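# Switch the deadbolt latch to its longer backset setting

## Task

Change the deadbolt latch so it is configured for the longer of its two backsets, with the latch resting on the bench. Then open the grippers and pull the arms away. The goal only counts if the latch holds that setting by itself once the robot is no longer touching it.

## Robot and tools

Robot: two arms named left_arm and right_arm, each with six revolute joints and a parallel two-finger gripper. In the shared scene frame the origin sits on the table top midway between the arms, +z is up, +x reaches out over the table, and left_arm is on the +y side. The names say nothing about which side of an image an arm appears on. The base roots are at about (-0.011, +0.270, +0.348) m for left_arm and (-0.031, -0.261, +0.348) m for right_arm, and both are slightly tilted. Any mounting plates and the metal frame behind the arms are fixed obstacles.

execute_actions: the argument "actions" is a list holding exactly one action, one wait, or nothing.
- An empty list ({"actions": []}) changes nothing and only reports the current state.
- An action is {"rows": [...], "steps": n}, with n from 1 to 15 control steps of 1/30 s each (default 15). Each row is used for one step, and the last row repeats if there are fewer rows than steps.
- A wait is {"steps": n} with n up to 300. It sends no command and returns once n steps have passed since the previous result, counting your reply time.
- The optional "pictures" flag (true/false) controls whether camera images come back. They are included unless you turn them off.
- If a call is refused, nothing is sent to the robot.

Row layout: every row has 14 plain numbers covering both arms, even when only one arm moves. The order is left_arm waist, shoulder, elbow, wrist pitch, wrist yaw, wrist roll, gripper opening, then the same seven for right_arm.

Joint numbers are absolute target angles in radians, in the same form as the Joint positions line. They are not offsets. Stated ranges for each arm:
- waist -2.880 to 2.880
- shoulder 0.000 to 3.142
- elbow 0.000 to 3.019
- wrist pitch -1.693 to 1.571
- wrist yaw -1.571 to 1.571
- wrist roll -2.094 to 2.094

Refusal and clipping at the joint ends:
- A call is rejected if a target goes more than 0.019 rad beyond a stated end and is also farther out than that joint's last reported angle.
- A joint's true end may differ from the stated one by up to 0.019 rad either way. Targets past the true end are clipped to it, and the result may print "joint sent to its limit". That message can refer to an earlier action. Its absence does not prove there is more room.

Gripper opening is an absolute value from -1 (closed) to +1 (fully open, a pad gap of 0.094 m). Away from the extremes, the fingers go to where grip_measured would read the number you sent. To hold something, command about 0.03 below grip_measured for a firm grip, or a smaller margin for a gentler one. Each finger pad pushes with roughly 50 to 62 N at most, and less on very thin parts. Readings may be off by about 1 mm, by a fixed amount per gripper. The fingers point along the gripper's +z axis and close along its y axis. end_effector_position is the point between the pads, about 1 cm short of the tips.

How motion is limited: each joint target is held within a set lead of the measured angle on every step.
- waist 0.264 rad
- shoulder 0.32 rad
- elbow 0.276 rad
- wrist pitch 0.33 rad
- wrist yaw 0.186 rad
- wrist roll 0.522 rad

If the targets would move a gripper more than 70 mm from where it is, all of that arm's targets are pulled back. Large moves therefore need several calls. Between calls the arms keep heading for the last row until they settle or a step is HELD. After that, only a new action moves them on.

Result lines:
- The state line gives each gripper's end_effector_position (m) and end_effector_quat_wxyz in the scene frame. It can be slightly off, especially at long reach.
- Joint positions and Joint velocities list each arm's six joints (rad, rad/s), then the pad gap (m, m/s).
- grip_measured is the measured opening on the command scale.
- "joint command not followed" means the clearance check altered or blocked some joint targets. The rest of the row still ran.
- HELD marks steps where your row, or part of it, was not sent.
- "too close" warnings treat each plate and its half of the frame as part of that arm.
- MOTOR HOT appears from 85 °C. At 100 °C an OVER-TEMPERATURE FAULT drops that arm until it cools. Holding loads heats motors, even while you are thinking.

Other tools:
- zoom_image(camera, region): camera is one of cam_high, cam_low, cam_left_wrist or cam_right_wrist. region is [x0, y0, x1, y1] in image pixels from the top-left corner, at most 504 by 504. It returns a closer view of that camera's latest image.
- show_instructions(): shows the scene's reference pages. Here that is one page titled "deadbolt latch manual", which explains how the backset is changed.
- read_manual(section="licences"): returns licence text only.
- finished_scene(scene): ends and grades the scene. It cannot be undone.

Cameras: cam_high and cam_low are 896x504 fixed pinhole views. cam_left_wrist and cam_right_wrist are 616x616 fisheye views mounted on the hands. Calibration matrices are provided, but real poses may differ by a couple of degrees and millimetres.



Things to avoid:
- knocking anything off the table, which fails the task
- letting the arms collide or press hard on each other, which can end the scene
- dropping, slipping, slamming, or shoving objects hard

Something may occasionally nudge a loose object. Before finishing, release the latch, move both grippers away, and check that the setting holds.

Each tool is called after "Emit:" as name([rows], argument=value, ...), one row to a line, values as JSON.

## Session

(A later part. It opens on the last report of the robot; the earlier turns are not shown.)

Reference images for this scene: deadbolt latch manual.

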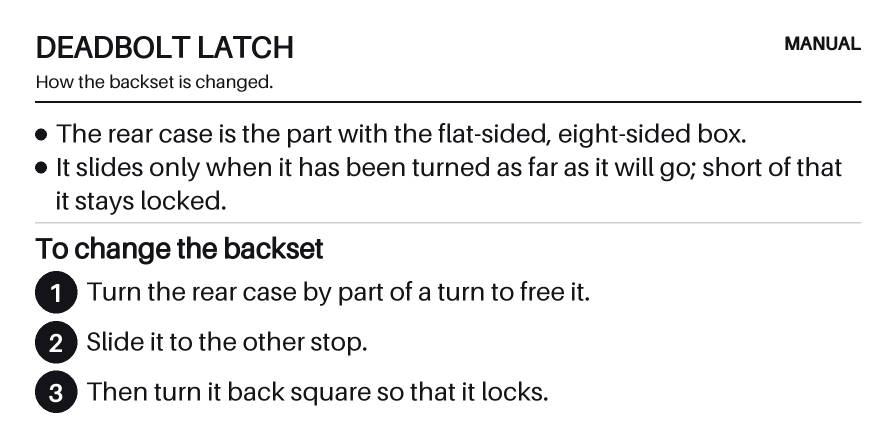

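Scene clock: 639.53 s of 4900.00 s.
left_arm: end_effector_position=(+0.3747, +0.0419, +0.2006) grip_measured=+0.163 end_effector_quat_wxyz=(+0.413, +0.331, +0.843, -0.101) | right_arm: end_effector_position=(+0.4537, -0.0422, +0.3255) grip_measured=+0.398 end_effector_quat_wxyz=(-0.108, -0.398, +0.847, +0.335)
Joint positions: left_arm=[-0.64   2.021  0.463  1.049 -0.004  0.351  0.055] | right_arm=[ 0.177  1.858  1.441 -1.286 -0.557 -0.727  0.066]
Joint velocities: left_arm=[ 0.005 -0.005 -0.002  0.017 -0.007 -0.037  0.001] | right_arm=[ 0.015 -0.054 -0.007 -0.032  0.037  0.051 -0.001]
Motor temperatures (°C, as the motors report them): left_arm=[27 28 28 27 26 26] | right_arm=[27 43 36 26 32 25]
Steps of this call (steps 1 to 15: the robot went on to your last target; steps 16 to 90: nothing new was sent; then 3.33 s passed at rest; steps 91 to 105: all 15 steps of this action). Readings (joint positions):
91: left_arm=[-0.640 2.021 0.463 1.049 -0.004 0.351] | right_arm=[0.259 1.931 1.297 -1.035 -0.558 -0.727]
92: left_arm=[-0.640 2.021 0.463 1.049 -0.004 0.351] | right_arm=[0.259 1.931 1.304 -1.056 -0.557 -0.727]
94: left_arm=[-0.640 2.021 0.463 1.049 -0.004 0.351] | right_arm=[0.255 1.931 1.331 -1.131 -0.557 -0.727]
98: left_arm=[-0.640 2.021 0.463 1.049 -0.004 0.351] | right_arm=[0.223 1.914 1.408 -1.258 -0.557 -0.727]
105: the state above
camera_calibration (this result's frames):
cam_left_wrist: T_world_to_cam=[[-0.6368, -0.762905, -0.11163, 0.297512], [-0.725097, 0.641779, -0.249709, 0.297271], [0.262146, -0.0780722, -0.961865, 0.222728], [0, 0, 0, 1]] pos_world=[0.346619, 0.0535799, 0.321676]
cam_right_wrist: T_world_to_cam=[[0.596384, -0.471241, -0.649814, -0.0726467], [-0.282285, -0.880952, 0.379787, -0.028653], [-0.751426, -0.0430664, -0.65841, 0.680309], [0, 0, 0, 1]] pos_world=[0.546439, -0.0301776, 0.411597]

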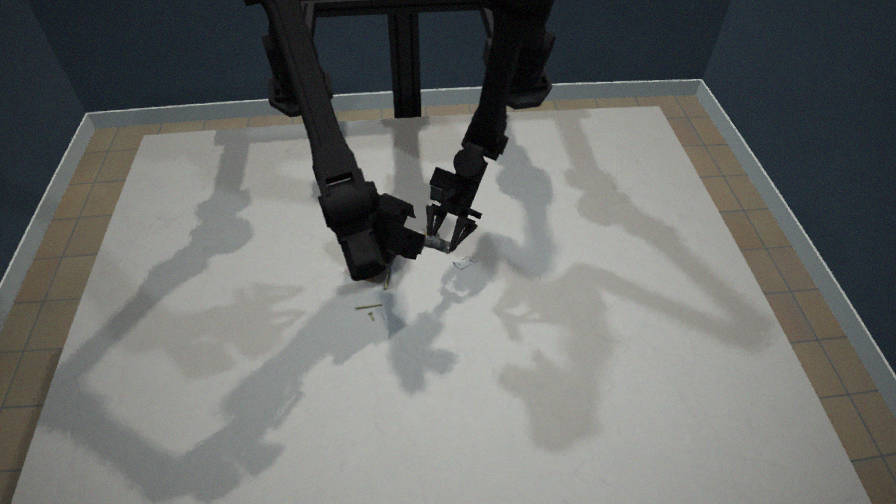

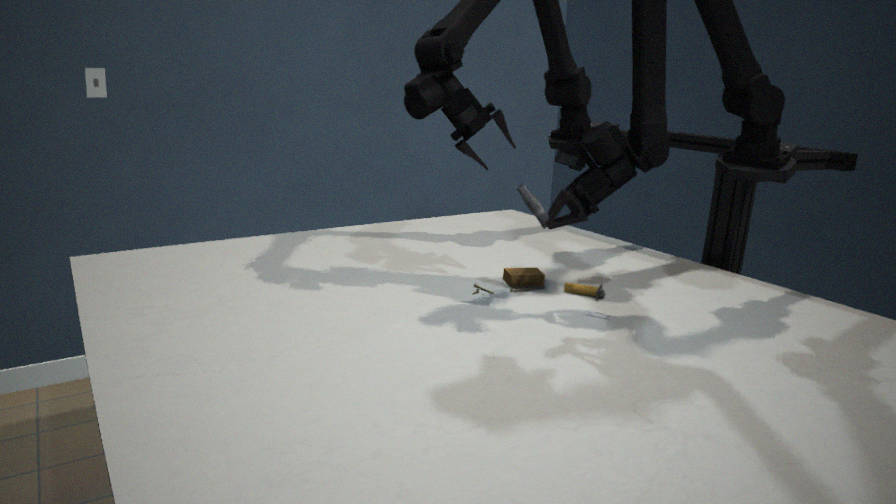

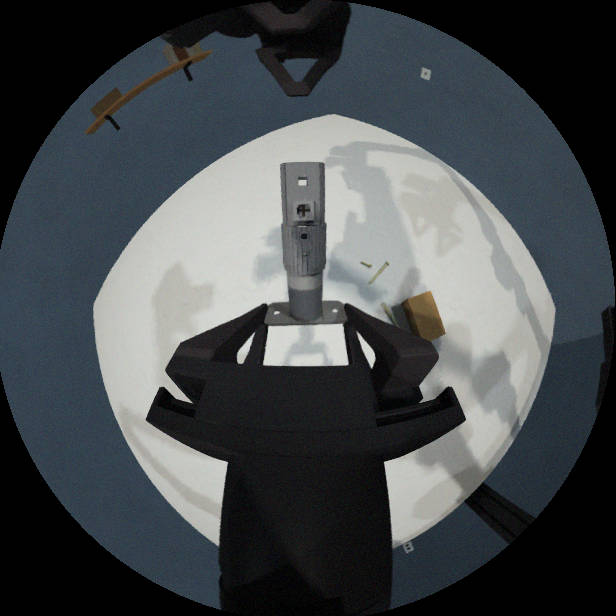

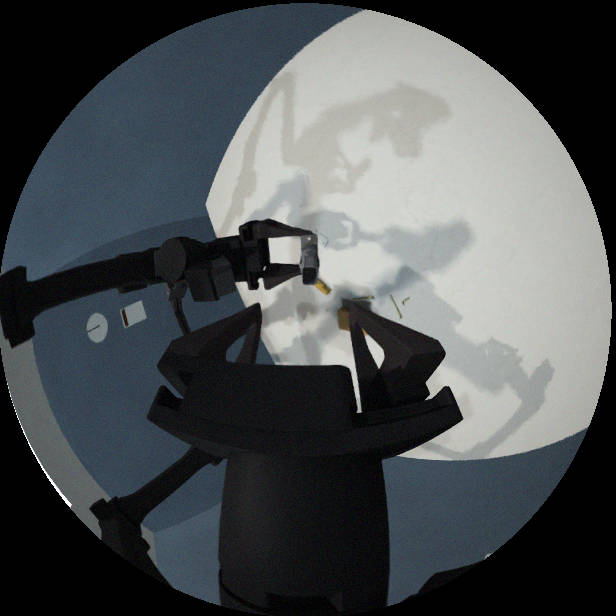

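Emit:
execute_actions([
  {"rows":[[-0.64,2.033,0.47,1.0,0,0.4,0.12,0.1,1.85,1.44,-1.25,-0.55,-0.7,0.3],[-0.64,2.03,0.49,0.93,-0.01,0.47,0.12,0.05,1.83,1.42,-1.2,-0.53,-0.65,0.3],[-0.64,2.03,0.51,0.86,-0.02,0.54,0.12,0.0,1.81,1.39,-1.15,-0.51,-0.6,0.3],[-0.64,2.03,0.53,0.79,-0.03,0.61,0.12,-0.05,1.79,1.36,-1.1,-0.49,-0.55,0.3],[-0.64,2.02,0.55,0.72,-0.04,0.68,0.12,-0.1,1.77,1.33,-1.05,-0.47,-0.5,0.3],[-0.64,2.02,0.57,0.65,-0.05,0.75,0.12,-0.15,1.75,1.30,-1.0,-0.45,-0.45,0.3],[-0.64,2.02,0.59,0.58,-0.06,0.82,0.12,-0.2,1.73,1.27,-0.95,-0.43,-0.4,0.3],[-0.635,2.02,0.61,0.51,-0.07,0.89,0.12,-0.25,1.71,1.24,-0.9,-0.41,-0.35,0.3],[-0.635,2.01,0.63,0.44,-0.08,0.96,0.12,-0.3,1.69,1.2,-0.85,-0.39,-0.3,0.3],[-0.635,2.01,0.65,0.37,-0.09,1.03,0.12,-0.35,1.67,1.16,-0.8,-0.37,-0.25,0.3],[-0.635,2.01,0.67,0.30,-0.10,1.10,0.12,-0.4,1.65,1.12,-0.75,-0.35,-0.2,0.3],[-0.635,2.0,0.69,0.24,-0.11,1.16,0.12,-0.43,1.63,1.08,-0.7,-0.33,-0.15,0.3],[-0.63,2.0,0.71,0.18,-0.12,1.22,0.12,-0.46,1.62,1.04,-0.65,-0.31,-0.1,0.3],[-0.63,2.0,0.73,0.12,-0.13,1.28,0.12,-0.48,1.61,1.02,-0.62,-0.3,-0.05,0.3],[-0.63,2.0,0.75,0.07,-0.14,1.33,0.12,-0.5,1.6,1.0,-0.6,-0.3,0,0.3]],"steps":15},
], pictures=false)

Emit:
execute_actions([
  {"rows":[[-0.63,2.0,0.78,0.02,-0.155,1.37,0.12,-0.5,1.6,1.0,-0.6,-0.3,0,0.3],[-0.63,2.0,0.8,-0.03,-0.163,1.40,0.12,-0.5,1.6,1.0,-0.6,-0.3,0,0.3]],"steps":15},
])

Scene clock: 655.67 s of 4900.00 s.
left_arm: end_effector_position=(+0.3497, +0.0632, +0.1162) grip_measured=+0.163 end_effector_quat_wxyz=(+0.129, +0.677, +0.724, +0.018) | right_arm: end_effector_position=(+0.4806, -0.3172, +0.2773) grip_measured=+0.302 end_effector_quat_wxyz=(+0.020, -0.076, +0.987, +0.141)
Joint positions: left_arm=[-0.64   2.019  0.706  0.198 -0.129  1.065  0.055] | right_arm=[-0.3    1.707  1.146 -0.802 -0.339 -0.375  0.061]
Joint velocities: left_arm=[-0.005 -0.034  0.491 -1.726 -0.33   1.678  0.   ] | right_arm=[-1.411 -0.493 -0.916  1.272  0.359  1.179  0.001]
Motor temperatures (°C, as the motors report them): left_arm=[27 28 28 27 26 26] | right_arm=[27 43 37 26 31 25]
Steps of this call (steps 1 to 15: the robot went on to your last target; steps 16 to 90: nothing new was sent; then 12.63 s passed at rest; steps 91 to 105: all 15 steps of this action). Readings (joint positions):
91: left_arm=[-0.640 2.021 0.463 1.043 -0.004 0.356] | right_arm=[0.175 1.858 1.441 -1.285 -0.556 -0.725]
92: left_arm=[-0.640 2.021 0.466 1.021 -0.005 0.372] | right_arm=[0.168 1.856 1.437 -1.268 -0.548 -0.715]
94: left_arm=[-0.640 2.021 0.485 0.924 -0.019 0.435] | right_arm=[0.132 1.848 1.418 -1.213 -0.524 -0.685]
98: left_arm=[-0.640 2.021 0.559 0.660 -0.059 0.635] | right_arm=[0.004 1.815 1.350 -1.094 -0.466 -0.605]
105: the state above

Scene clock: 656.17 s of 4900.00 s.
left_arm: end_effector_position=(+0.3577, +0.0653, +0.1171) grip_measured=+0.163 end_effector_quat_wxyz=(+0.065, +0.791, +0.608, +0.027) | right_arm: end_effector_position=(+0.4437, -0.4177, +0.2883) grip_measured=+0.302 end_effector_quat_wxyz=(+0.073, +0.179, +0.978, +0.083)
Joint positions: left_arm=[-0.64   2.009  0.794 -0.017 -0.16   1.377  0.055] | right_arm=[-0.501  1.606  0.995 -0.613 -0.299 -0.023  0.061]
Joint velocities: left_arm=[ 0.005 -0.005 -0.017 -0.002  0.007  0.066  0.   ] | right_arm=[ 0.103 -0.015  0.002 -0.007  0.051  0.095  0.001]
Motor temperatures (°C, as the motors report them): left_arm=[27 28 28 27 26 26] | right_arm=[27 43 37 26 31 25]
Steps of this call (steps 1 to 15: all 15 steps of this action). Readings (joint positions):
1: left_arm=[-0.640 2.018 0.725 0.142 -0.141 1.122] | right_arm=[-0.348 1.690 1.113 -0.759 -0.326 -0.329]
2: left_arm=[-0.640 2.018 0.744 0.087 -0.152 1.174] | right_arm=[-0.397 1.671 1.079 -0.714 -0.314 -0.276]
4: left_arm=[-0.640 2.018 0.774 0.018 -0.160 1.252] | right_arm=[-0.489 1.636 1.022 -0.649 -0.301 -0.179]
8: left_arm=[-0.640 2.012 0.794 -0.011 -0.160 1.333] | right_arm=[-0.561 1.608 0.995 -0.622 -0.296 -0.075]
15: the state above
camera_calibration (this result's frames):
cam_left_wrist: T_world_to_cam=[[-0.955793, 0.255729, -0.145132, 0.346666], [0.138529, 0.826989, 0.544884, -0.165007], [0.259365, 0.500691, -0.825856, 0.0960041], [0, 0, 0, 1]] pos_world=[0.329299, -0.000261668, 0.219508]
cam_right_wrist: T_world_to_cam=[[-0.351632, -0.917818, -0.184299, -0.167957], [-0.847263, 0.228295, 0.47961, 0.33711], [-0.39812, 0.324796, -0.857909, 0.68654], [0, 0, 0, 1]] pos_world=[0.499888, -0.4541, 0.396353]

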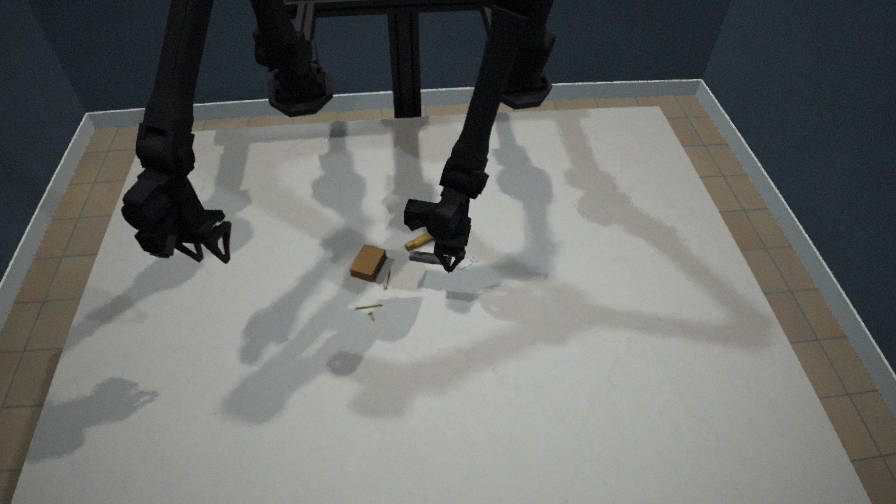

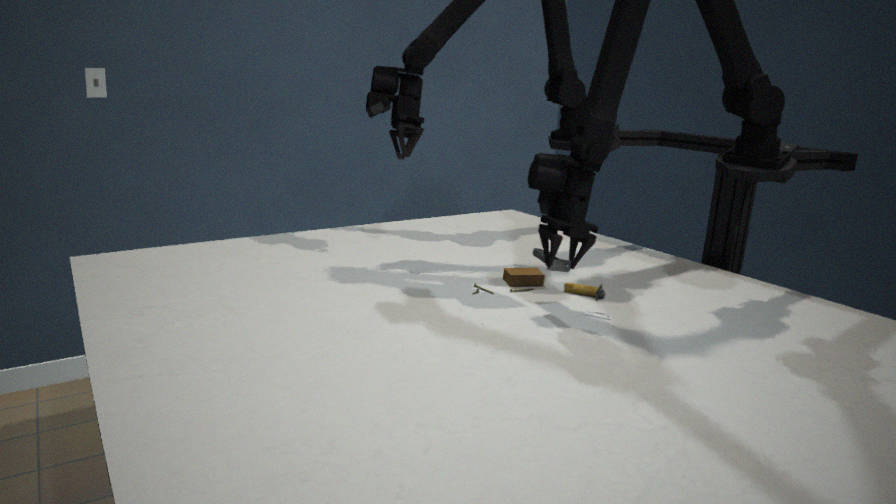

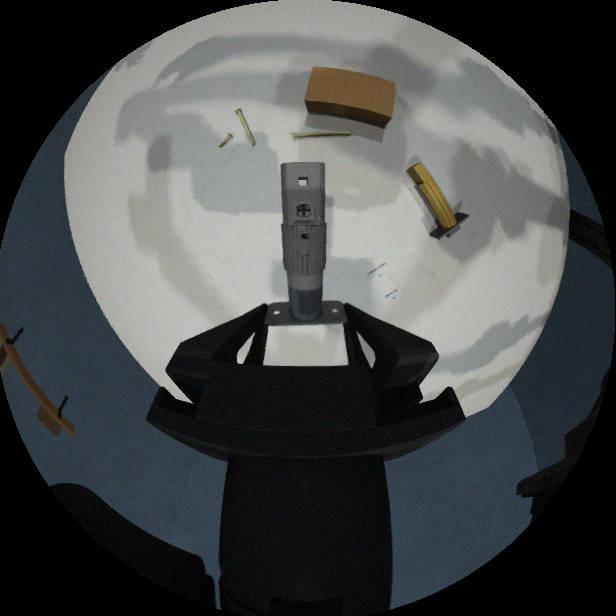

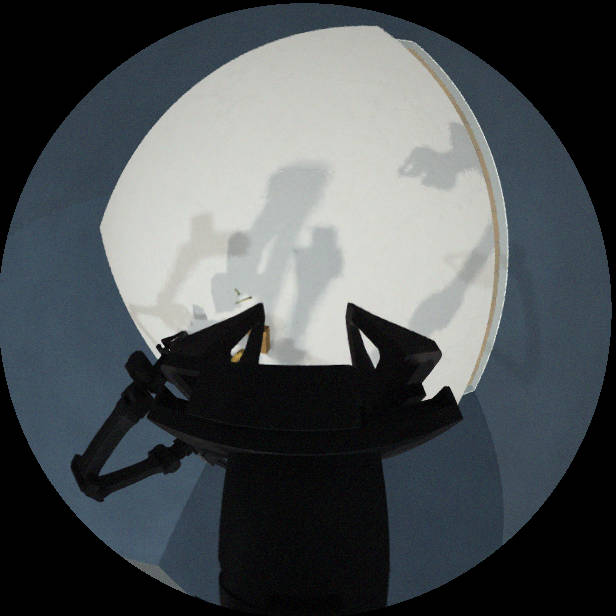

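Emit:
execute_actions([
  {"rows":[[-0.63,2.03,0.815,-0.033,-0.163,1.39,0.12,-0.5,1.6,1.0,-0.6,-0.3,0,0.3],[-0.63,2.06,0.83,-0.036,-0.163,1.39,0.12,-0.5,1.6,1.0,-0.6,-0.3,0,0.3],[-0.63,2.09,0.85,-0.039,-0.163,1.39,0.12,-0.5,1.6,1.0,-0.6,-0.3,0,0.3],[-0.63,2.12,0.865,-0.042,-0.163,1.39,0.12,-0.5,1.6,1.0,-0.6,-0.3,0,0.3],[-0.63,2.15,0.88,-0.045,-0.163,1.39,0.12,-0.5,1.6,1.0,-0.6,-0.3,0,0.3],[-0.63,2.18,0.9,-0.048,-0.163,1.39,0.12,-0.5,1.6,1.0,-0.6,-0.3,0,0.3],[-0.63,2.21,0.92,-0.051,-0.163,1.39,0.12,-0.5,1.6,1.0,-0.6,-0.3,0,0.3],[-0.63,2.24,0.94,-0.054,-0.163,1.39,0.12,-0.5,1.6,1.0,-0.6,-0.3,0,0.3],[-0.63,2.26,0.95,-0.056,-0.163,1.39,0.12,-0.5,1.6,1.0,-0.6,-0.3,0,0.3],[-0.63,2.275,0.958,-0.057,-0.163,1.39,0.12,-0.5,1.6,1.0,-0.6,-0.3,0,0.3]],"steps":15},
])

Scene clock: 666.97 s of 4900.00 s.
left_arm: end_effector_position=(+0.3332, +0.0601, +0.0234) grip_measured=+0.163 end_effector_quat_wxyz=(-0.001, +0.804, +0.595, -0.005) | right_arm: end_effector_position=(+0.4441, -0.4164, +0.2881) grip_measured=+0.302 end_effector_quat_wxyz=(+0.073, +0.185, +0.976, +0.084)
Joint positions: left_arm=[-0.64   2.291  0.955 -0.046 -0.161  1.389  0.055] | right_arm=[-0.498  1.606  0.995 -0.613 -0.299 -0.008  0.061]
Joint velocities: left_arm=[ 0.005  0.054 -0.11  -0.076  0.022 -0.11   0.001] | right_arm=[ 0.005  0.015  0.007  0.012  0.037 -0.022  0.001]
Motor temperatures (°C, as the motors report them): left_arm=[27 29 28 27 26 26] | right_arm=[27 43 36 26 31 25]
Steps of this call (steps 1 to 30: the robot went on to your last target; steps 31 to 90: nothing new was sent; then 7.30 s passed at rest; steps 91 to 105: all 15 steps of this action). Readings (joint positions):
91: left_arm=[-0.640 2.009 0.794 -0.017 -0.160 1.389] | right_arm=[-0.498 1.606 0.995 -0.613 -0.299 -0.008]
92: left_arm=[-0.640 2.012 0.796 -0.019 -0.160 1.389] | right_arm=[-0.498 1.606 0.995 -0.613 -0.299 -0.008]
94: left_arm=[-0.640 2.033 0.814 -0.025 -0.160 1.389] | right_arm=[-0.498 1.606 0.995 -0.613 -0.299 -0.008]
98: left_arm=[-0.640 2.148 0.898 -0.033 -0.161 1.389] | right_arm=[-0.498 1.606 0.995 -0.613 -0.299 -0.008]
105: the state above
camera_calibration (this result's frames):
cam_left_wrist: T_world_to_cam=[[-0.955273, 0.295722, -0.00175902, 0.305049], [0.240895, 0.781589, 0.575403, -0.138267], [0.171534, 0.549243, -0.817868, 0.0537372], [0, 0, 0, 1]] pos_world=[0.315495, -0.0116565, 0.124046]
cam_right_wrist: T_world_to_cam=[[-0.36223, -0.913247, -0.186467, -0.159438], [-0.843733, 0.236248, 0.481976, 0.338276], [-0.396111, 0.331915, -0.856113, 0.687753], [0, 0, 0, 1]] pos_world=[0.500088, -0.453798, 0.396023]

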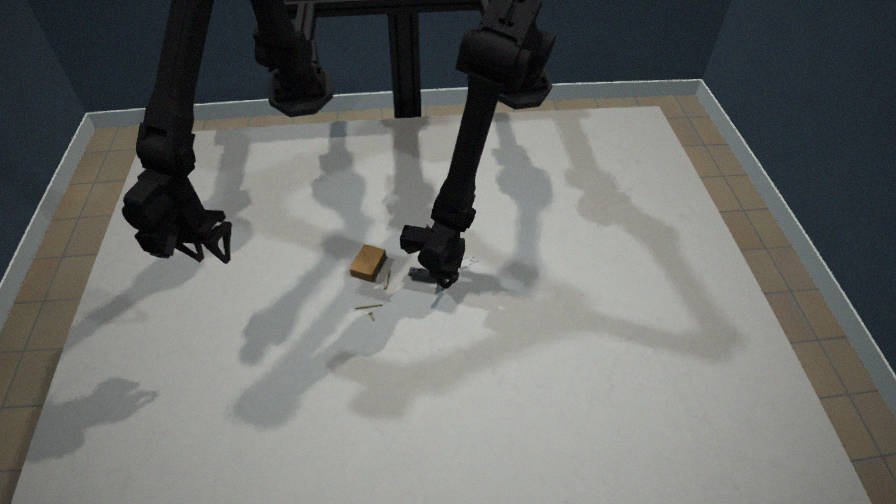

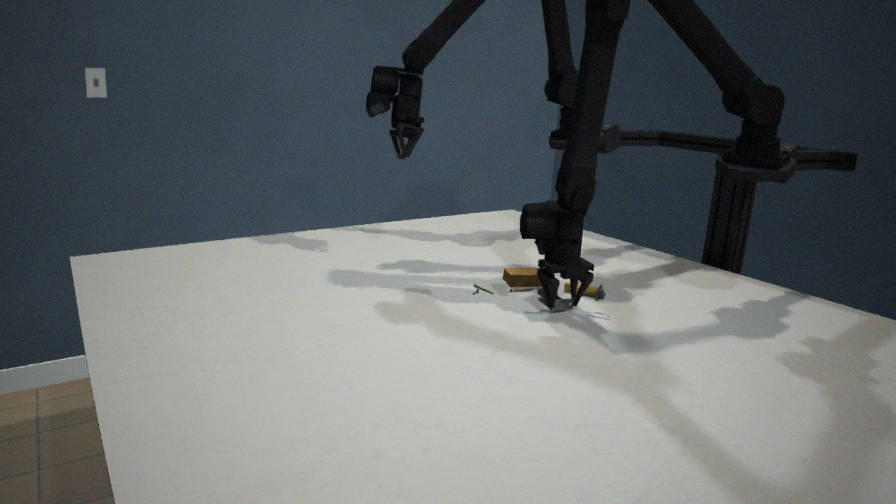

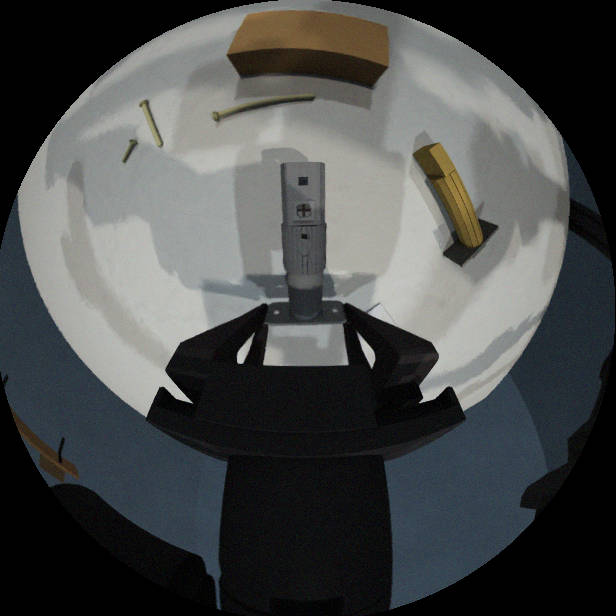

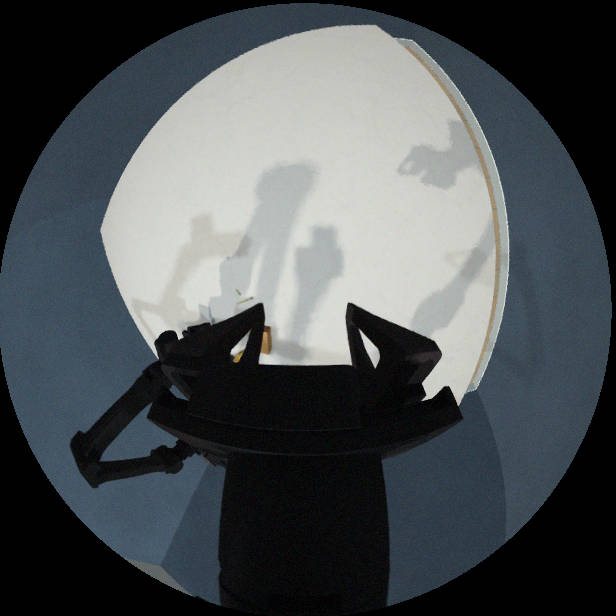

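Emit:
execute_actions(actions=[])

Scene clock: 678.57 s of 4900.00 s.
left_arm: end_effector_position=(+0.3322, +0.0608, +0.0244) grip_measured=+0.163 end_effector_quat_wxyz=(-0.002, +0.804, +0.595, -0.006) | right_arm: end_effector_position=(+0.4441, -0.4164, +0.2881) grip_measured=+0.302 end_effector_quat_wxyz=(+0.073, +0.185, +0.976, +0.084)
Joint positions: left_arm=[-0.64   2.288  0.952 -0.048 -0.161  1.389  0.055] | right_arm=[-0.498  1.606  0.995 -0.613 -0.299 -0.008  0.061]
Joint velocities: left_arm=[-0.015 -0.005  0.002  0.002 -0.051 -0.022 -0.001] | right_arm=[ 0.005  0.005  0.002 -0.002 -0.022 -0.022 -0.001]
Motor temperatures (°C, as the motors report them): left_arm=[27 29 28 27 26 26] | right_arm=[27 42 36 26 31 25]
Steps of this call (steps 1 to 15: the robot went on to your last target; steps 16 to 90: nothing new was sent; then 8.60 s passed at rest). Readings (joint positions):
1: left_arm=[-0.640 2.291 0.952 -0.048 -0.161 1.389] | right_arm=[-0.498 1.606 0.995 -0.613 -0.299 -0.008]
2: left_arm=[-0.640 2.291 0.951 -0.048 -0.161 1.389] | right_arm=[-0.498 1.606 0.995 -0.613 -0.299 -0.008]
4: left_arm=[-0.640 2.290 0.952 -0.048 -0.161 1.389] | right_arm=[-0.498 1.606 0.995 -0.613 -0.299 -0.008]
8: left_arm=[-0.640 2.288 0.952 -0.048 -0.161 1.389] | right_arm=[-0.498 1.606 0.995 -0.613 -0.299 -0.008]
90: the state above
All arms were judged still, so your last target was given up. Only a new action makes them travel on or press farther. Fingers that are still opening or closing keep moving.
camera_calibration (this result's frames):
cam_left_wrist: T_world_to_cam=[[-0.955141, 0.296151, 0.000832121, 0.303775], [0.242592, 0.780784, 0.575783, -0.1397], [0.169869, 0.550155, -0.817602, 0.0548538], [0, 0, 0, 1]] pos_world=[0.31472, -0.0110661, 0.125033]
cam_right_wrist: T_world_to_cam=[[-0.36223, -0.913247, -0.186467, -0.159438], [-0.843733, 0.236248, 0.481976, 0.338276], [-0.396111, 0.331915, -0.856113, 0.687753], [0, 0, 0, 1]] pos_world=[0.500088, -0.453798, 0.396023]

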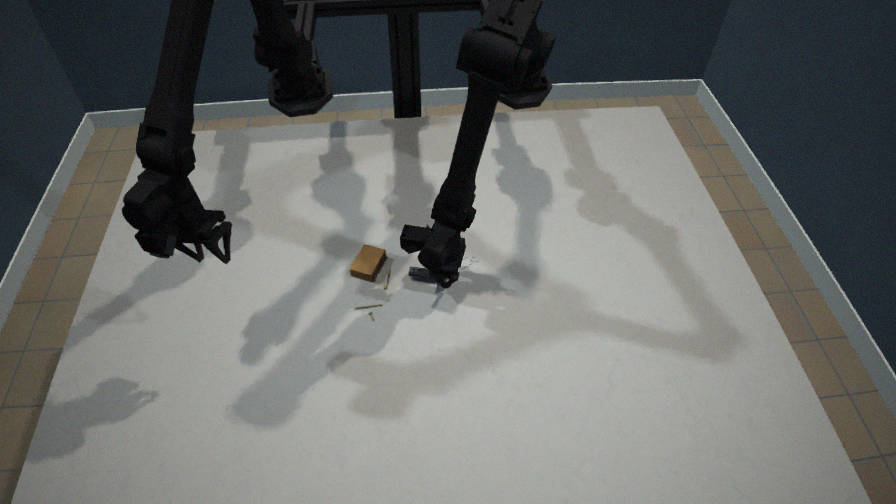

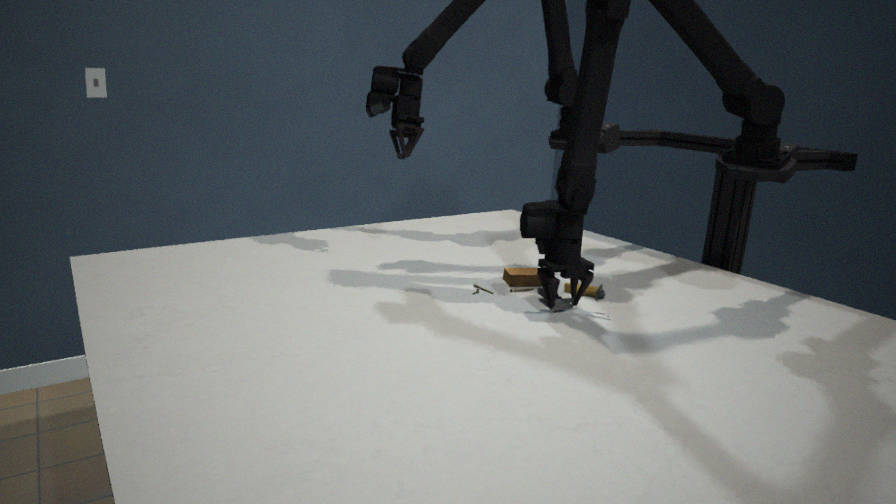

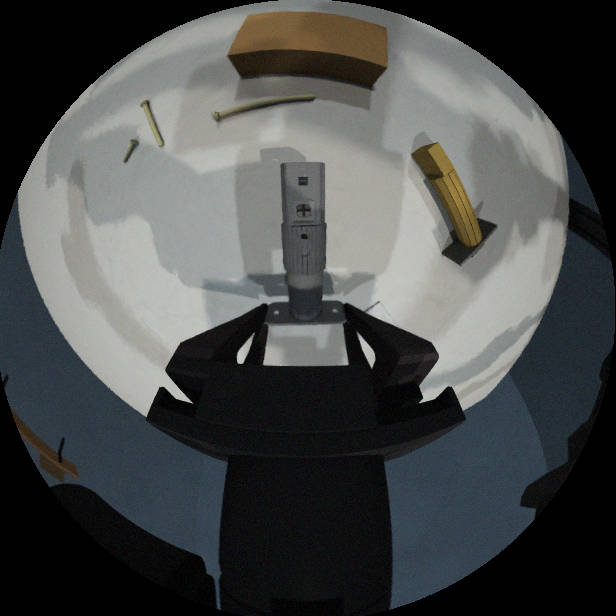

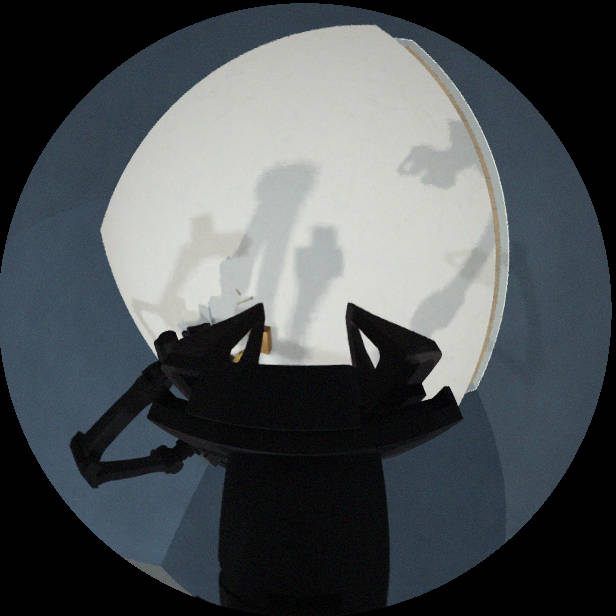

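Emit:
execute_actions([
  {"rows":[[-0.635,2.292,0.965,-0.055,-0.163,1.39,0.12,-0.5,1.6,1.0,-0.6,-0.3,0,0.3]],"steps":15},
], pictures=false)

Scene clock: 681.87 s of 4900.00 s.
left_arm: end_effector_position=(+0.3349, +0.0594, +0.0245) grip_measured=+0.163 end_effector_quat_wxyz=(-0.000, +0.804, +0.595, -0.005) | right_arm: end_effector_position=(+0.4441, -0.4164, +0.2881) grip_measured=+0.302 end_effector_quat_wxyz=(+0.073, +0.185, +0.976, +0.084)
Joint positions: left_arm=[-0.64   2.288  0.957 -0.048 -0.161  1.389  0.055] | right_arm=[-0.498  1.606  0.995 -0.613 -0.299 -0.008  0.061]
Joint velocities: left_arm=[-0.015 -0.005 -0.007  0.007  0.022  0.051 -0.001] | right_arm=[-0.015  0.005 -0.022  0.002 -0.022 -0.051 -0.001]
Motor temperatures (°C, as the motors report them): left_arm=[27 29 28 26 26 26] | right_arm=[27 42 36 26 31 25]
Steps of this call (steps 1 to 84: nothing new was sent; steps 85 to 99: all 15 steps of this action). Readings (joint positions):
85: left_arm=[-0.640 2.288 0.952 -0.048 -0.161 1.389] | right_arm=[-0.498 1.606 0.995 -0.613 -0.299 -0.008]
86: left_arm=[-0.640 2.288 0.953 -0.048 -0.161 1.389] | right_arm=[-0.498 1.606 0.995 -0.613 -0.299 -0.008]
88: left_arm=[-0.640 2.288 0.954 -0.048 -0.161 1.389] | right_arm=[-0.498 1.606 0.995 -0.613 -0.299 -0.008]
92: left_arm=[-0.640 2.288 0.956 -0.048 -0.161 1.389] | right_arm=[-0.498 1.606 0.995 -0.613 -0.299 -0.008]
99: the state above

Emit:
execute_actions([
  {"rows":[[-0.635,2.305,0.965,-0.058,-0.163,1.39,0.12,-0.5,1.6,1.0,-0.6,-0.3,0,0.3]],"steps":15},
], pictures=false)

Scene clock: 684.93 s of 4900.00 s.
left_arm: end_effector_position=(+0.3349, +0.0594, +0.0245) grip_measured=+0.163 end_effector_quat_wxyz=(-0.000, +0.804, +0.595, -0.005) | right_arm: end_effector_position=(+0.4441, -0.4164, +0.2881) grip_measured=+0.302 end_effector_quat_wxyz=(+0.073, +0.185, +0.976, +0.084)
Joint positions: left_arm=[-0.64   2.288  0.957 -0.048 -0.161  1.389  0.055] | right_arm=[-0.498  1.606  0.995 -0.613 -0.299 -0.008  0.061]
Joint velocities: left_arm=[-0.015 -0.005 -0.012 -0.012 -0.022  0.066  0.   ] | right_arm=[-0.015 -0.015 -0.002 -0.012 -0.022  0.007 -0.001]
Motor temperatures (°C, as the motors report them): left_arm=[27 29 28 26 26 26] | right_arm=[27 42 36 26 31 25]
Steps of this call (steps 1 to 15: the robot went on to your last target; steps 16 to 77: nothing new was sent; steps 78 to 92: all 15 steps of this action). Readings (joint positions):
78: left_arm=[-0.640 2.288 0.957 -0.048 -0.161 1.389] | right_arm=[-0.498 1.606 0.995 -0.613 -0.299 -0.008]
79: left_arm=[-0.640 2.288 0.957 -0.048 -0.161 1.389] | right_arm=[-0.498 1.606 0.995 -0.613 -0.299 -0.008]
81: left_arm=[-0.640 2.288 0.957 -0.048 -0.161 1.389] | right_arm=[-0.498 1.606 0.995 -0.613 -0.299 -0.008]
85: left_arm=[-0.640 2.288 0.957 -0.048 -0.161 1.389] | right_arm=[-0.498 1.606 0.995 -0.613 -0.299 -0.008]
92: the state above

Blocked, so the latch is resting on the table. I'll ease off the downward push and release it.

Emit:
execute_actions([
  {"rows":[[-0.635,2.28,0.957,-0.055,-0.163,1.39,0.2,-0.5,1.6,1.0,-0.6,-0.3,0,0.3],[-0.635,2.28,0.957,-0.055,-0.163,1.39,0.3,-0.5,1.6,1.0,-0.6,-0.3,0,0.3],[-0.635,2.28,0.957,-0.055,-0.163,1.39,0.6,-0.5,1.6,1.0,-0.6,-0.3,0,0.3]],"steps":15},
])

Scene clock: 689.20 s of 4900.00 s.
left_arm: end_effector_position=(+0.3349, +0.0594, +0.0245) grip_measured=+0.598 end_effector_quat_wxyz=(-0.000, +0.804, +0.595, -0.005) | right_arm: end_effector_position=(+0.4441, -0.4164, +0.2881) grip_measured=+0.302 end_effector_quat_wxyz=(+0.073, +0.185, +0.976, +0.084)
Joint positions: left_arm=[-0.64   2.288  0.957 -0.048 -0.161  1.389  0.075] | right_arm=[-0.498  1.606  0.995 -0.613 -0.299 -0.008  0.061]
Joint velocities: left_arm=[ 0.015 -0.005  0.012  0.012  0.007 -0.081 -0.   ] | right_arm=[-0.015 -0.015 -0.002 -0.002 -0.066 -0.066  0.   ]
Motor temperatures (°C, as the motors report them): left_arm=[27 29 28 26 26 26] | right_arm=[27 42 36 26 31 25]
Steps of this call (steps 1 to 15: the robot went on to your last target; steps 16 to 90: nothing new was sent; then 0.77 s passed at rest; steps 91 to 105: all 15 steps of this action). Readings (joint positions):
91: left_arm=[-0.640 2.288 0.957 -0.048 -0.161 1.389] | right_arm=[-0.498 1.606 0.995 -0.613 -0.299 -0.008]
92: left_arm=[-0.640 2.288 0.957 -0.048 -0.161 1.389] | right_arm=[-0.498 1.606 0.995 -0.613 -0.299 -0.008]
94: left_arm=[-0.640 2.288 0.957 -0.048 -0.161 1.389] | right_arm=[-0.498 1.606 0.995 -0.613 -0.299 -0.008]
98: left_arm=[-0.640 2.288 0.957 -0.048 -0.161 1.389] | right_arm=[-0.498 1.606 0.995 -0.613 -0.299 -0.008]
105: the state above
camera_calibration (this result's frames):
cam_left_wrist: T_world_to_cam=[[-0.955381, 0.295351, -0.00397982, 0.307076], [0.239441, 0.782278, 0.575074, -0.138321], [0.172962, 0.548461, -0.818092, 0.0542962], [0, 0, 0, 1]] pos_world=[0.317103, -0.0122691, 0.125186]
cam_right_wrist: T_world_to_cam=[[-0.36223, -0.913247, -0.186467, -0.159438], [-0.843733, 0.236248, 0.481976, 0.338276], [-0.396111, 0.331915, -0.856113, 0.687753], [0, 0, 0, 1]] pos_world=[0.500088, -0.453798, 0.396023]

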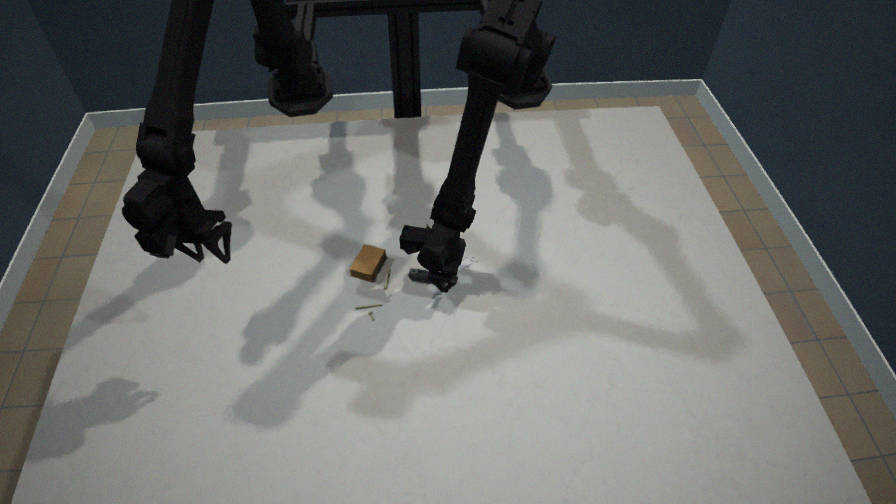

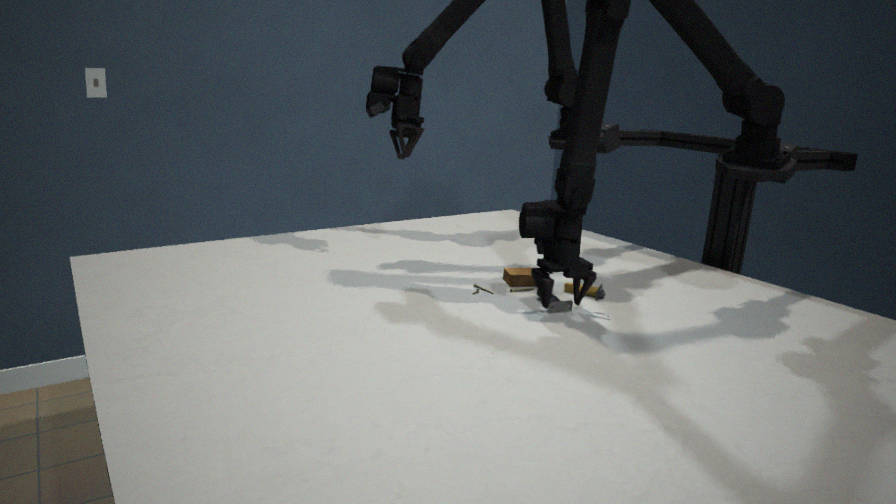

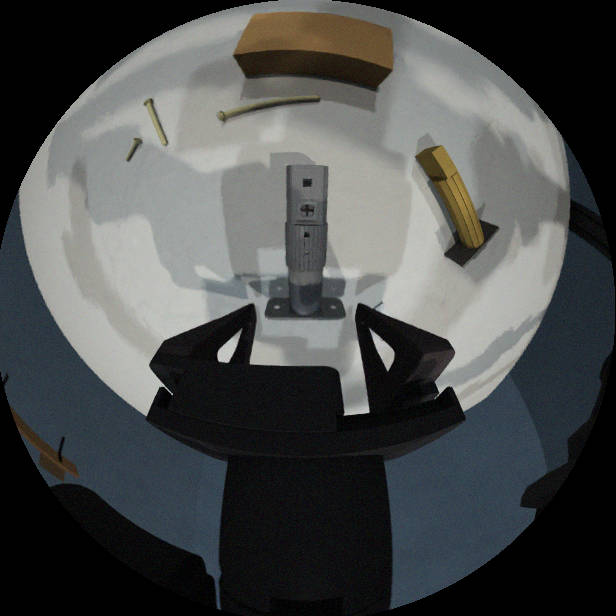

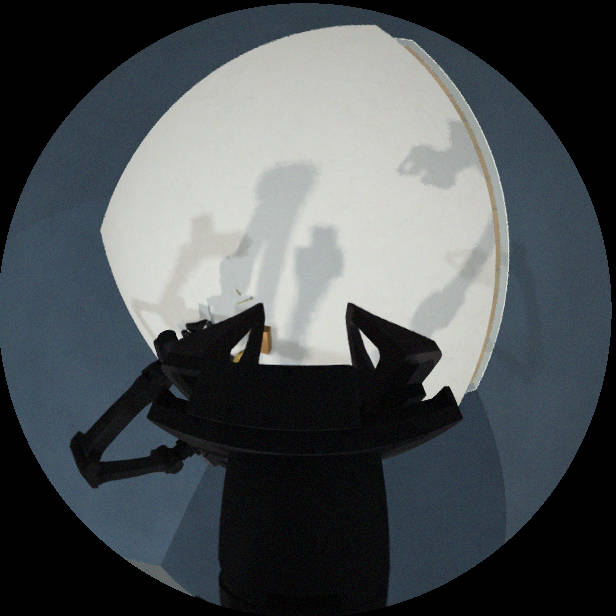

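Emit:
execute_actions([
  {"rows":[[-0.635,2.25,0.94,-0.05,-0.163,1.39,0.6,-0.5,1.6,1.0,-0.6,-0.3,0,0.3],[-0.635,2.22,0.92,-0.05,-0.163,1.39,0.6,-0.5,1.6,1.0,-0.6,-0.3,0,0.3],[-0.635,2.19,0.9,-0.05,-0.163,1.39,0.6,-0.5,1.6,1.0,-0.6,-0.3,0,0.3],[-0.635,2.16,0.89,-0.05,-0.163,1.39,0.6,-0.5,1.6,1.0,-0.6,-0.3,0,0.3],[-0.635,2.13,0.87,-0.04,-0.163,1.39,0.6,-0.5,1.6,1.0,-0.6,-0.3,0,0.3],[-0.635,2.1,0.85,-0.04,-0.163,1.39,0.6,-0.5,1.6,1.0,-0.6,-0.3,0,0.3],[-0.635,2.06,0.83,-0.04,-0.163,1.39,0.6,-0.5,1.6,1.0,-0.6,-0.3,0,0.3],[-0.635,2.02,0.81,-0.03,-0.163,1.39,0.6,-0.5,1.6,1.0,-0.6,-0.3,0,0.3],[-0.635,1.98,0.8,-0.03,-0.163,1.39,0.6,-0.5,1.6,1.0,-0.6,-0.3,0,0.3],[-0.63,1.94,0.8,-0.03,-0.163,1.39,0.6,-0.5,1.6,1.0,-0.6,-0.3,0,0.3],[-0.6,1.9,0.8,-0.03,-0.163,1.39,0.6,-0.5,1.6,1.0,-0.6,-0.3,0,0.3]],"steps":15},
], pictures=false)

Emit:
execute_actions([
  {"rows":[[-0.5,1.85,0.8,-0.03,-0.163,1.39,0.6,-0.5,1.6,1.0,-0.6,-0.3,0,0.3],[-0.43,1.8,0.8,-0.03,-0.163,1.39,0.6,-0.5,1.6,1.0,-0.6,-0.3,0,0.3],[-0.36,1.75,0.8,-0.03,-0.163,1.39,0.6,-0.5,1.6,1.0,-0.6,-0.3,0,0.3],[-0.29,1.7,0.8,-0.03,-0.163,1.39,0.6,-0.5,1.6,1.0,-0.6,-0.3,0,0.3],[-0.22,1.65,0.8,-0.03,-0.163,1.39,0.6,-0.5,1.6,1.0,-0.6,-0.3,0,0.3],[-0.15,1.6,0.8,-0.04,-0.163,1.39,0.6,-0.5,1.6,1.0,-0.6,-0.3,0,0.3]],"steps":15},
], pictures=false)

Emit:
execute_actions([
  {"steps":30},
])

Scene clock: 711.10 s of 4900.00 s.
left_arm: end_effector_position=(+0.4071, +0.0626, +0.1706) grip_measured=+0.598 end_effector_quat_wxyz=(+0.118, +0.777, +0.616, +0.057) | right_arm: end_effector_position=(+0.4441, -0.4164, +0.2881) grip_measured=+0.302 end_effector_quat_wxyz=(+0.073, +0.185, +0.976, +0.084)
Joint positions: left_arm=[-0.617  1.869  0.803 -0.04  -0.161  1.389  0.075] | right_arm=[-0.498  1.606  0.995 -0.613 -0.299 -0.008  0.061]
Joint velocities: left_arm=[ 0.151 -0.474  0.115  0.081 -0.022  0.051  0.001] | right_arm=[-0.005 -0.015 -0.002  0.027  0.095 -0.007  0.   ]
Motor temperatures (°C, as the motors report them): left_arm=[27 29 28 26 26 26] | right_arm=[27 42 36 26 30 25]
Steps of this call (steps 1 to 15: the robot went on to your last target; steps 16 to 90: nothing new was sent; then 18.40 s passed at rest; steps 91 to 105: all 15 steps of this action). Readings (joint positions):
91: left_arm=[-0.640 2.286 0.956 -0.048 -0.161 1.389] | right_arm=[-0.498 1.606 0.995 -0.613 -0.299 -0.008]
92: left_arm=[-0.640 2.280 0.951 -0.048 -0.161 1.389] | right_arm=[-0.498 1.606 0.995 -0.613 -0.299 -0.008]
94: left_arm=[-0.640 2.249 0.924 -0.048 -0.161 1.389] | right_arm=[-0.498 1.606 0.995 -0.613 -0.299 -0.008]
98: left_arm=[-0.640 2.120 0.844 -0.048 -0.161 1.389] | right_arm=[-0.498 1.606 0.995 -0.613 -0.299 -0.008]
105: the state above

Scene clock: 711.60 s of 4900.00 s.
left_arm: end_effector_position=(+0.5213, +0.3143, +0.2760) grip_measured=+0.598 end_effector_quat_wxyz=(+0.151, +0.583, +0.771, +0.206) | right_arm: end_effector_position=(+0.4441, -0.4164, +0.2881) grip_measured=+0.302 end_effector_quat_wxyz=(+0.073, +0.185, +0.976, +0.084)
Joint positions: left_arm=[-0.114  1.58   0.806 -0.037 -0.167  1.389  0.075] | right_arm=[-0.498  1.606  0.995 -0.613 -0.299 -0.008  0.061]
Joint velocities: left_arm=[ 0.327 -0.269 -0.007  0.007 -0.022  0.037 -0.   ] | right_arm=[-0.015  0.005 -0.007 -0.002 -0.022  0.022 -0.   ]
Motor temperatures (°C, as the motors report them): left_arm=[27 29 28 26 26 26] | right_arm=[27 42 36 26 30 25]
Steps of this call (steps 1 to 15: all 15 steps of this action). Readings (joint positions):
1: left_arm=[-0.607 1.854 0.807 -0.037 -0.160 1.389] | right_arm=[-0.498 1.606 0.995 -0.613 -0.299 -0.008]
2: left_arm=[-0.589 1.842 0.807 -0.037 -0.158 1.389] | right_arm=[-0.498 1.606 0.995 -0.613 -0.299 -0.008]
4: left_arm=[-0.527 1.814 0.806 -0.037 -0.158 1.389] | right_arm=[-0.498 1.606 0.995 -0.613 -0.299 -0.008]
8: left_arm=[-0.365 1.731 0.806 -0.037 -0.158 1.389] | right_arm=[-0.498 1.606 0.995 -0.613 -0.299 -0.008]
15: the state above

Scene clock: 712.60 s of 4900.00 s.
left_arm: end_effector_position=(+0.5221, +0.2948, +0.2759) grip_measured=+0.598 end_effector_quat_wxyz=(+0.158, +0.596, +0.762, +0.199) | right_arm: end_effector_position=(+0.4441, -0.4164, +0.2881) grip_measured=+0.302 end_effector_quat_wxyz=(+0.073, +0.185, +0.976, +0.084)
Joint positions: left_arm=[-0.15   1.581  0.805 -0.037 -0.165  1.389  0.075] | right_arm=[-0.498  1.606  0.995 -0.613 -0.299 -0.008  0.061]
Joint velocities: left_arm=[-0.015 -0.005 -0.002 -0.012  0.007 -0.037  0.   ] | right_arm=[ 0.005 -0.015 -0.007  0.007 -0.037 -0.051 -0.   ]
Motor temperatures (°C, as the motors report them): left_arm=[27 29 28 26 26 26] | right_arm=[27 42 36 26 30 25]
Steps of this call (steps 1 to 30: the robot went on to your last target). Readings (joint positions):
1: left_arm=[-0.107 1.574 0.806 -0.037 -0.167 1.389] | right_arm=[-0.498 1.606 0.995 -0.613 -0.299 -0.008]
2: left_arm=[-0.108 1.572 0.806 -0.037 -0.167 1.389] | right_arm=[-0.498 1.606 0.995 -0.613 -0.299 -0.008]
4: left_arm=[-0.121 1.575 0.805 -0.037 -0.167 1.389] | right_arm=[-0.498 1.606 0.995 -0.613 -0.299 -0.008]
8: left_arm=[-0.146 1.581 0.805 -0.037 -0.165 1.389] | right_arm=[-0.498 1.606 0.995 -0.613 -0.299 -0.008]
30: the state above
All arms were judged still, so your last target was given up. Only a new action makes them travel on or press farther. Fingers that are still opening or closing keep moving.
camera_calibration (this result's frames):
cam_left_wrist: T_world_to_cam=[[-0.841021, -0.205542, -0.500436, 0.642276], [-0.475162, 0.722903, 0.50163, -0.101027], [0.258661, 0.65967, -0.705642, -0.0100298], [0, 0, 0, 1]] pos_world=[0.494758, 0.211664, 0.365019]
cam_right_wrist: T_world_to_cam=[[-0.36223, -0.913247, -0.186467, -0.159438], [-0.843733, 0.236248, 0.481976, 0.338276], [-0.396111, 0.331915, -0.856113, 0.687753], [0, 0, 0, 1]] pos_world=[0.500088, -0.453798, 0.396023]

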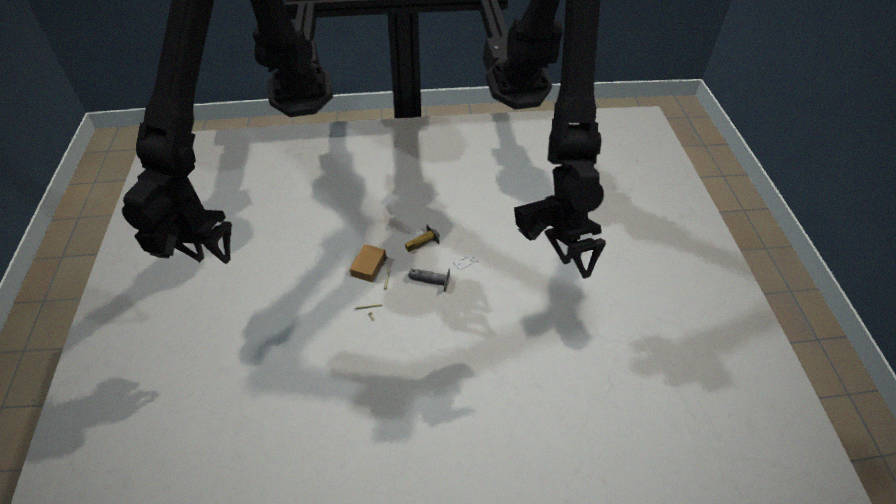

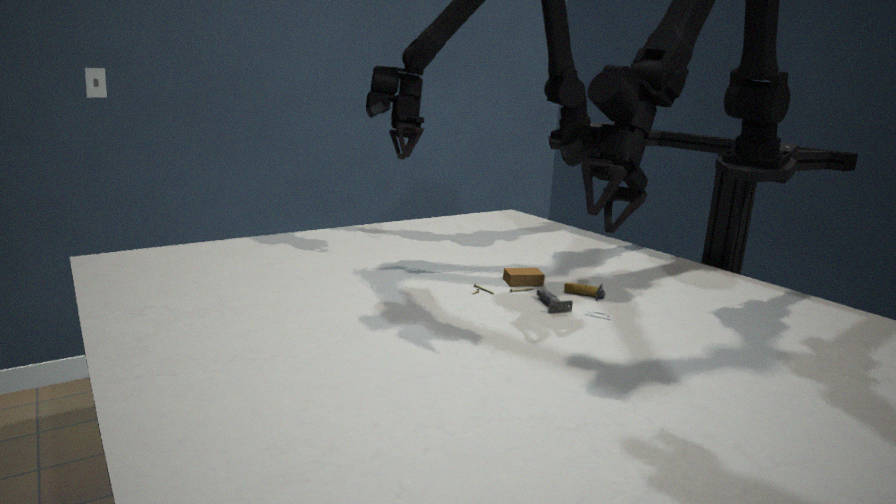

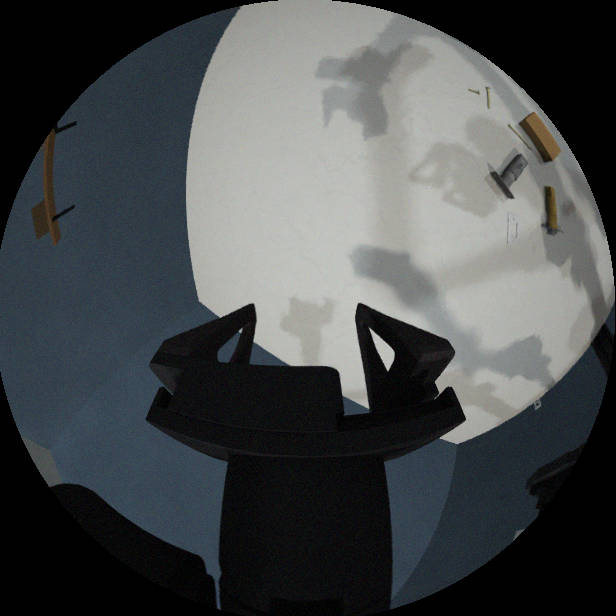

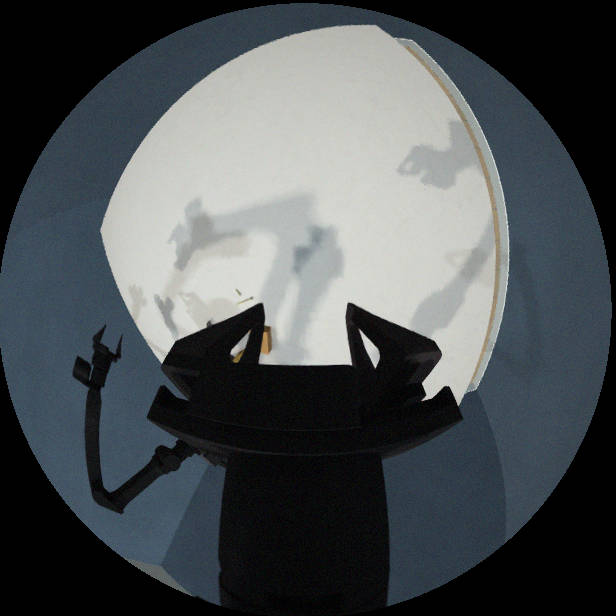

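Emit:
finished_scene(scene=2)

The scene is finished: the task was done.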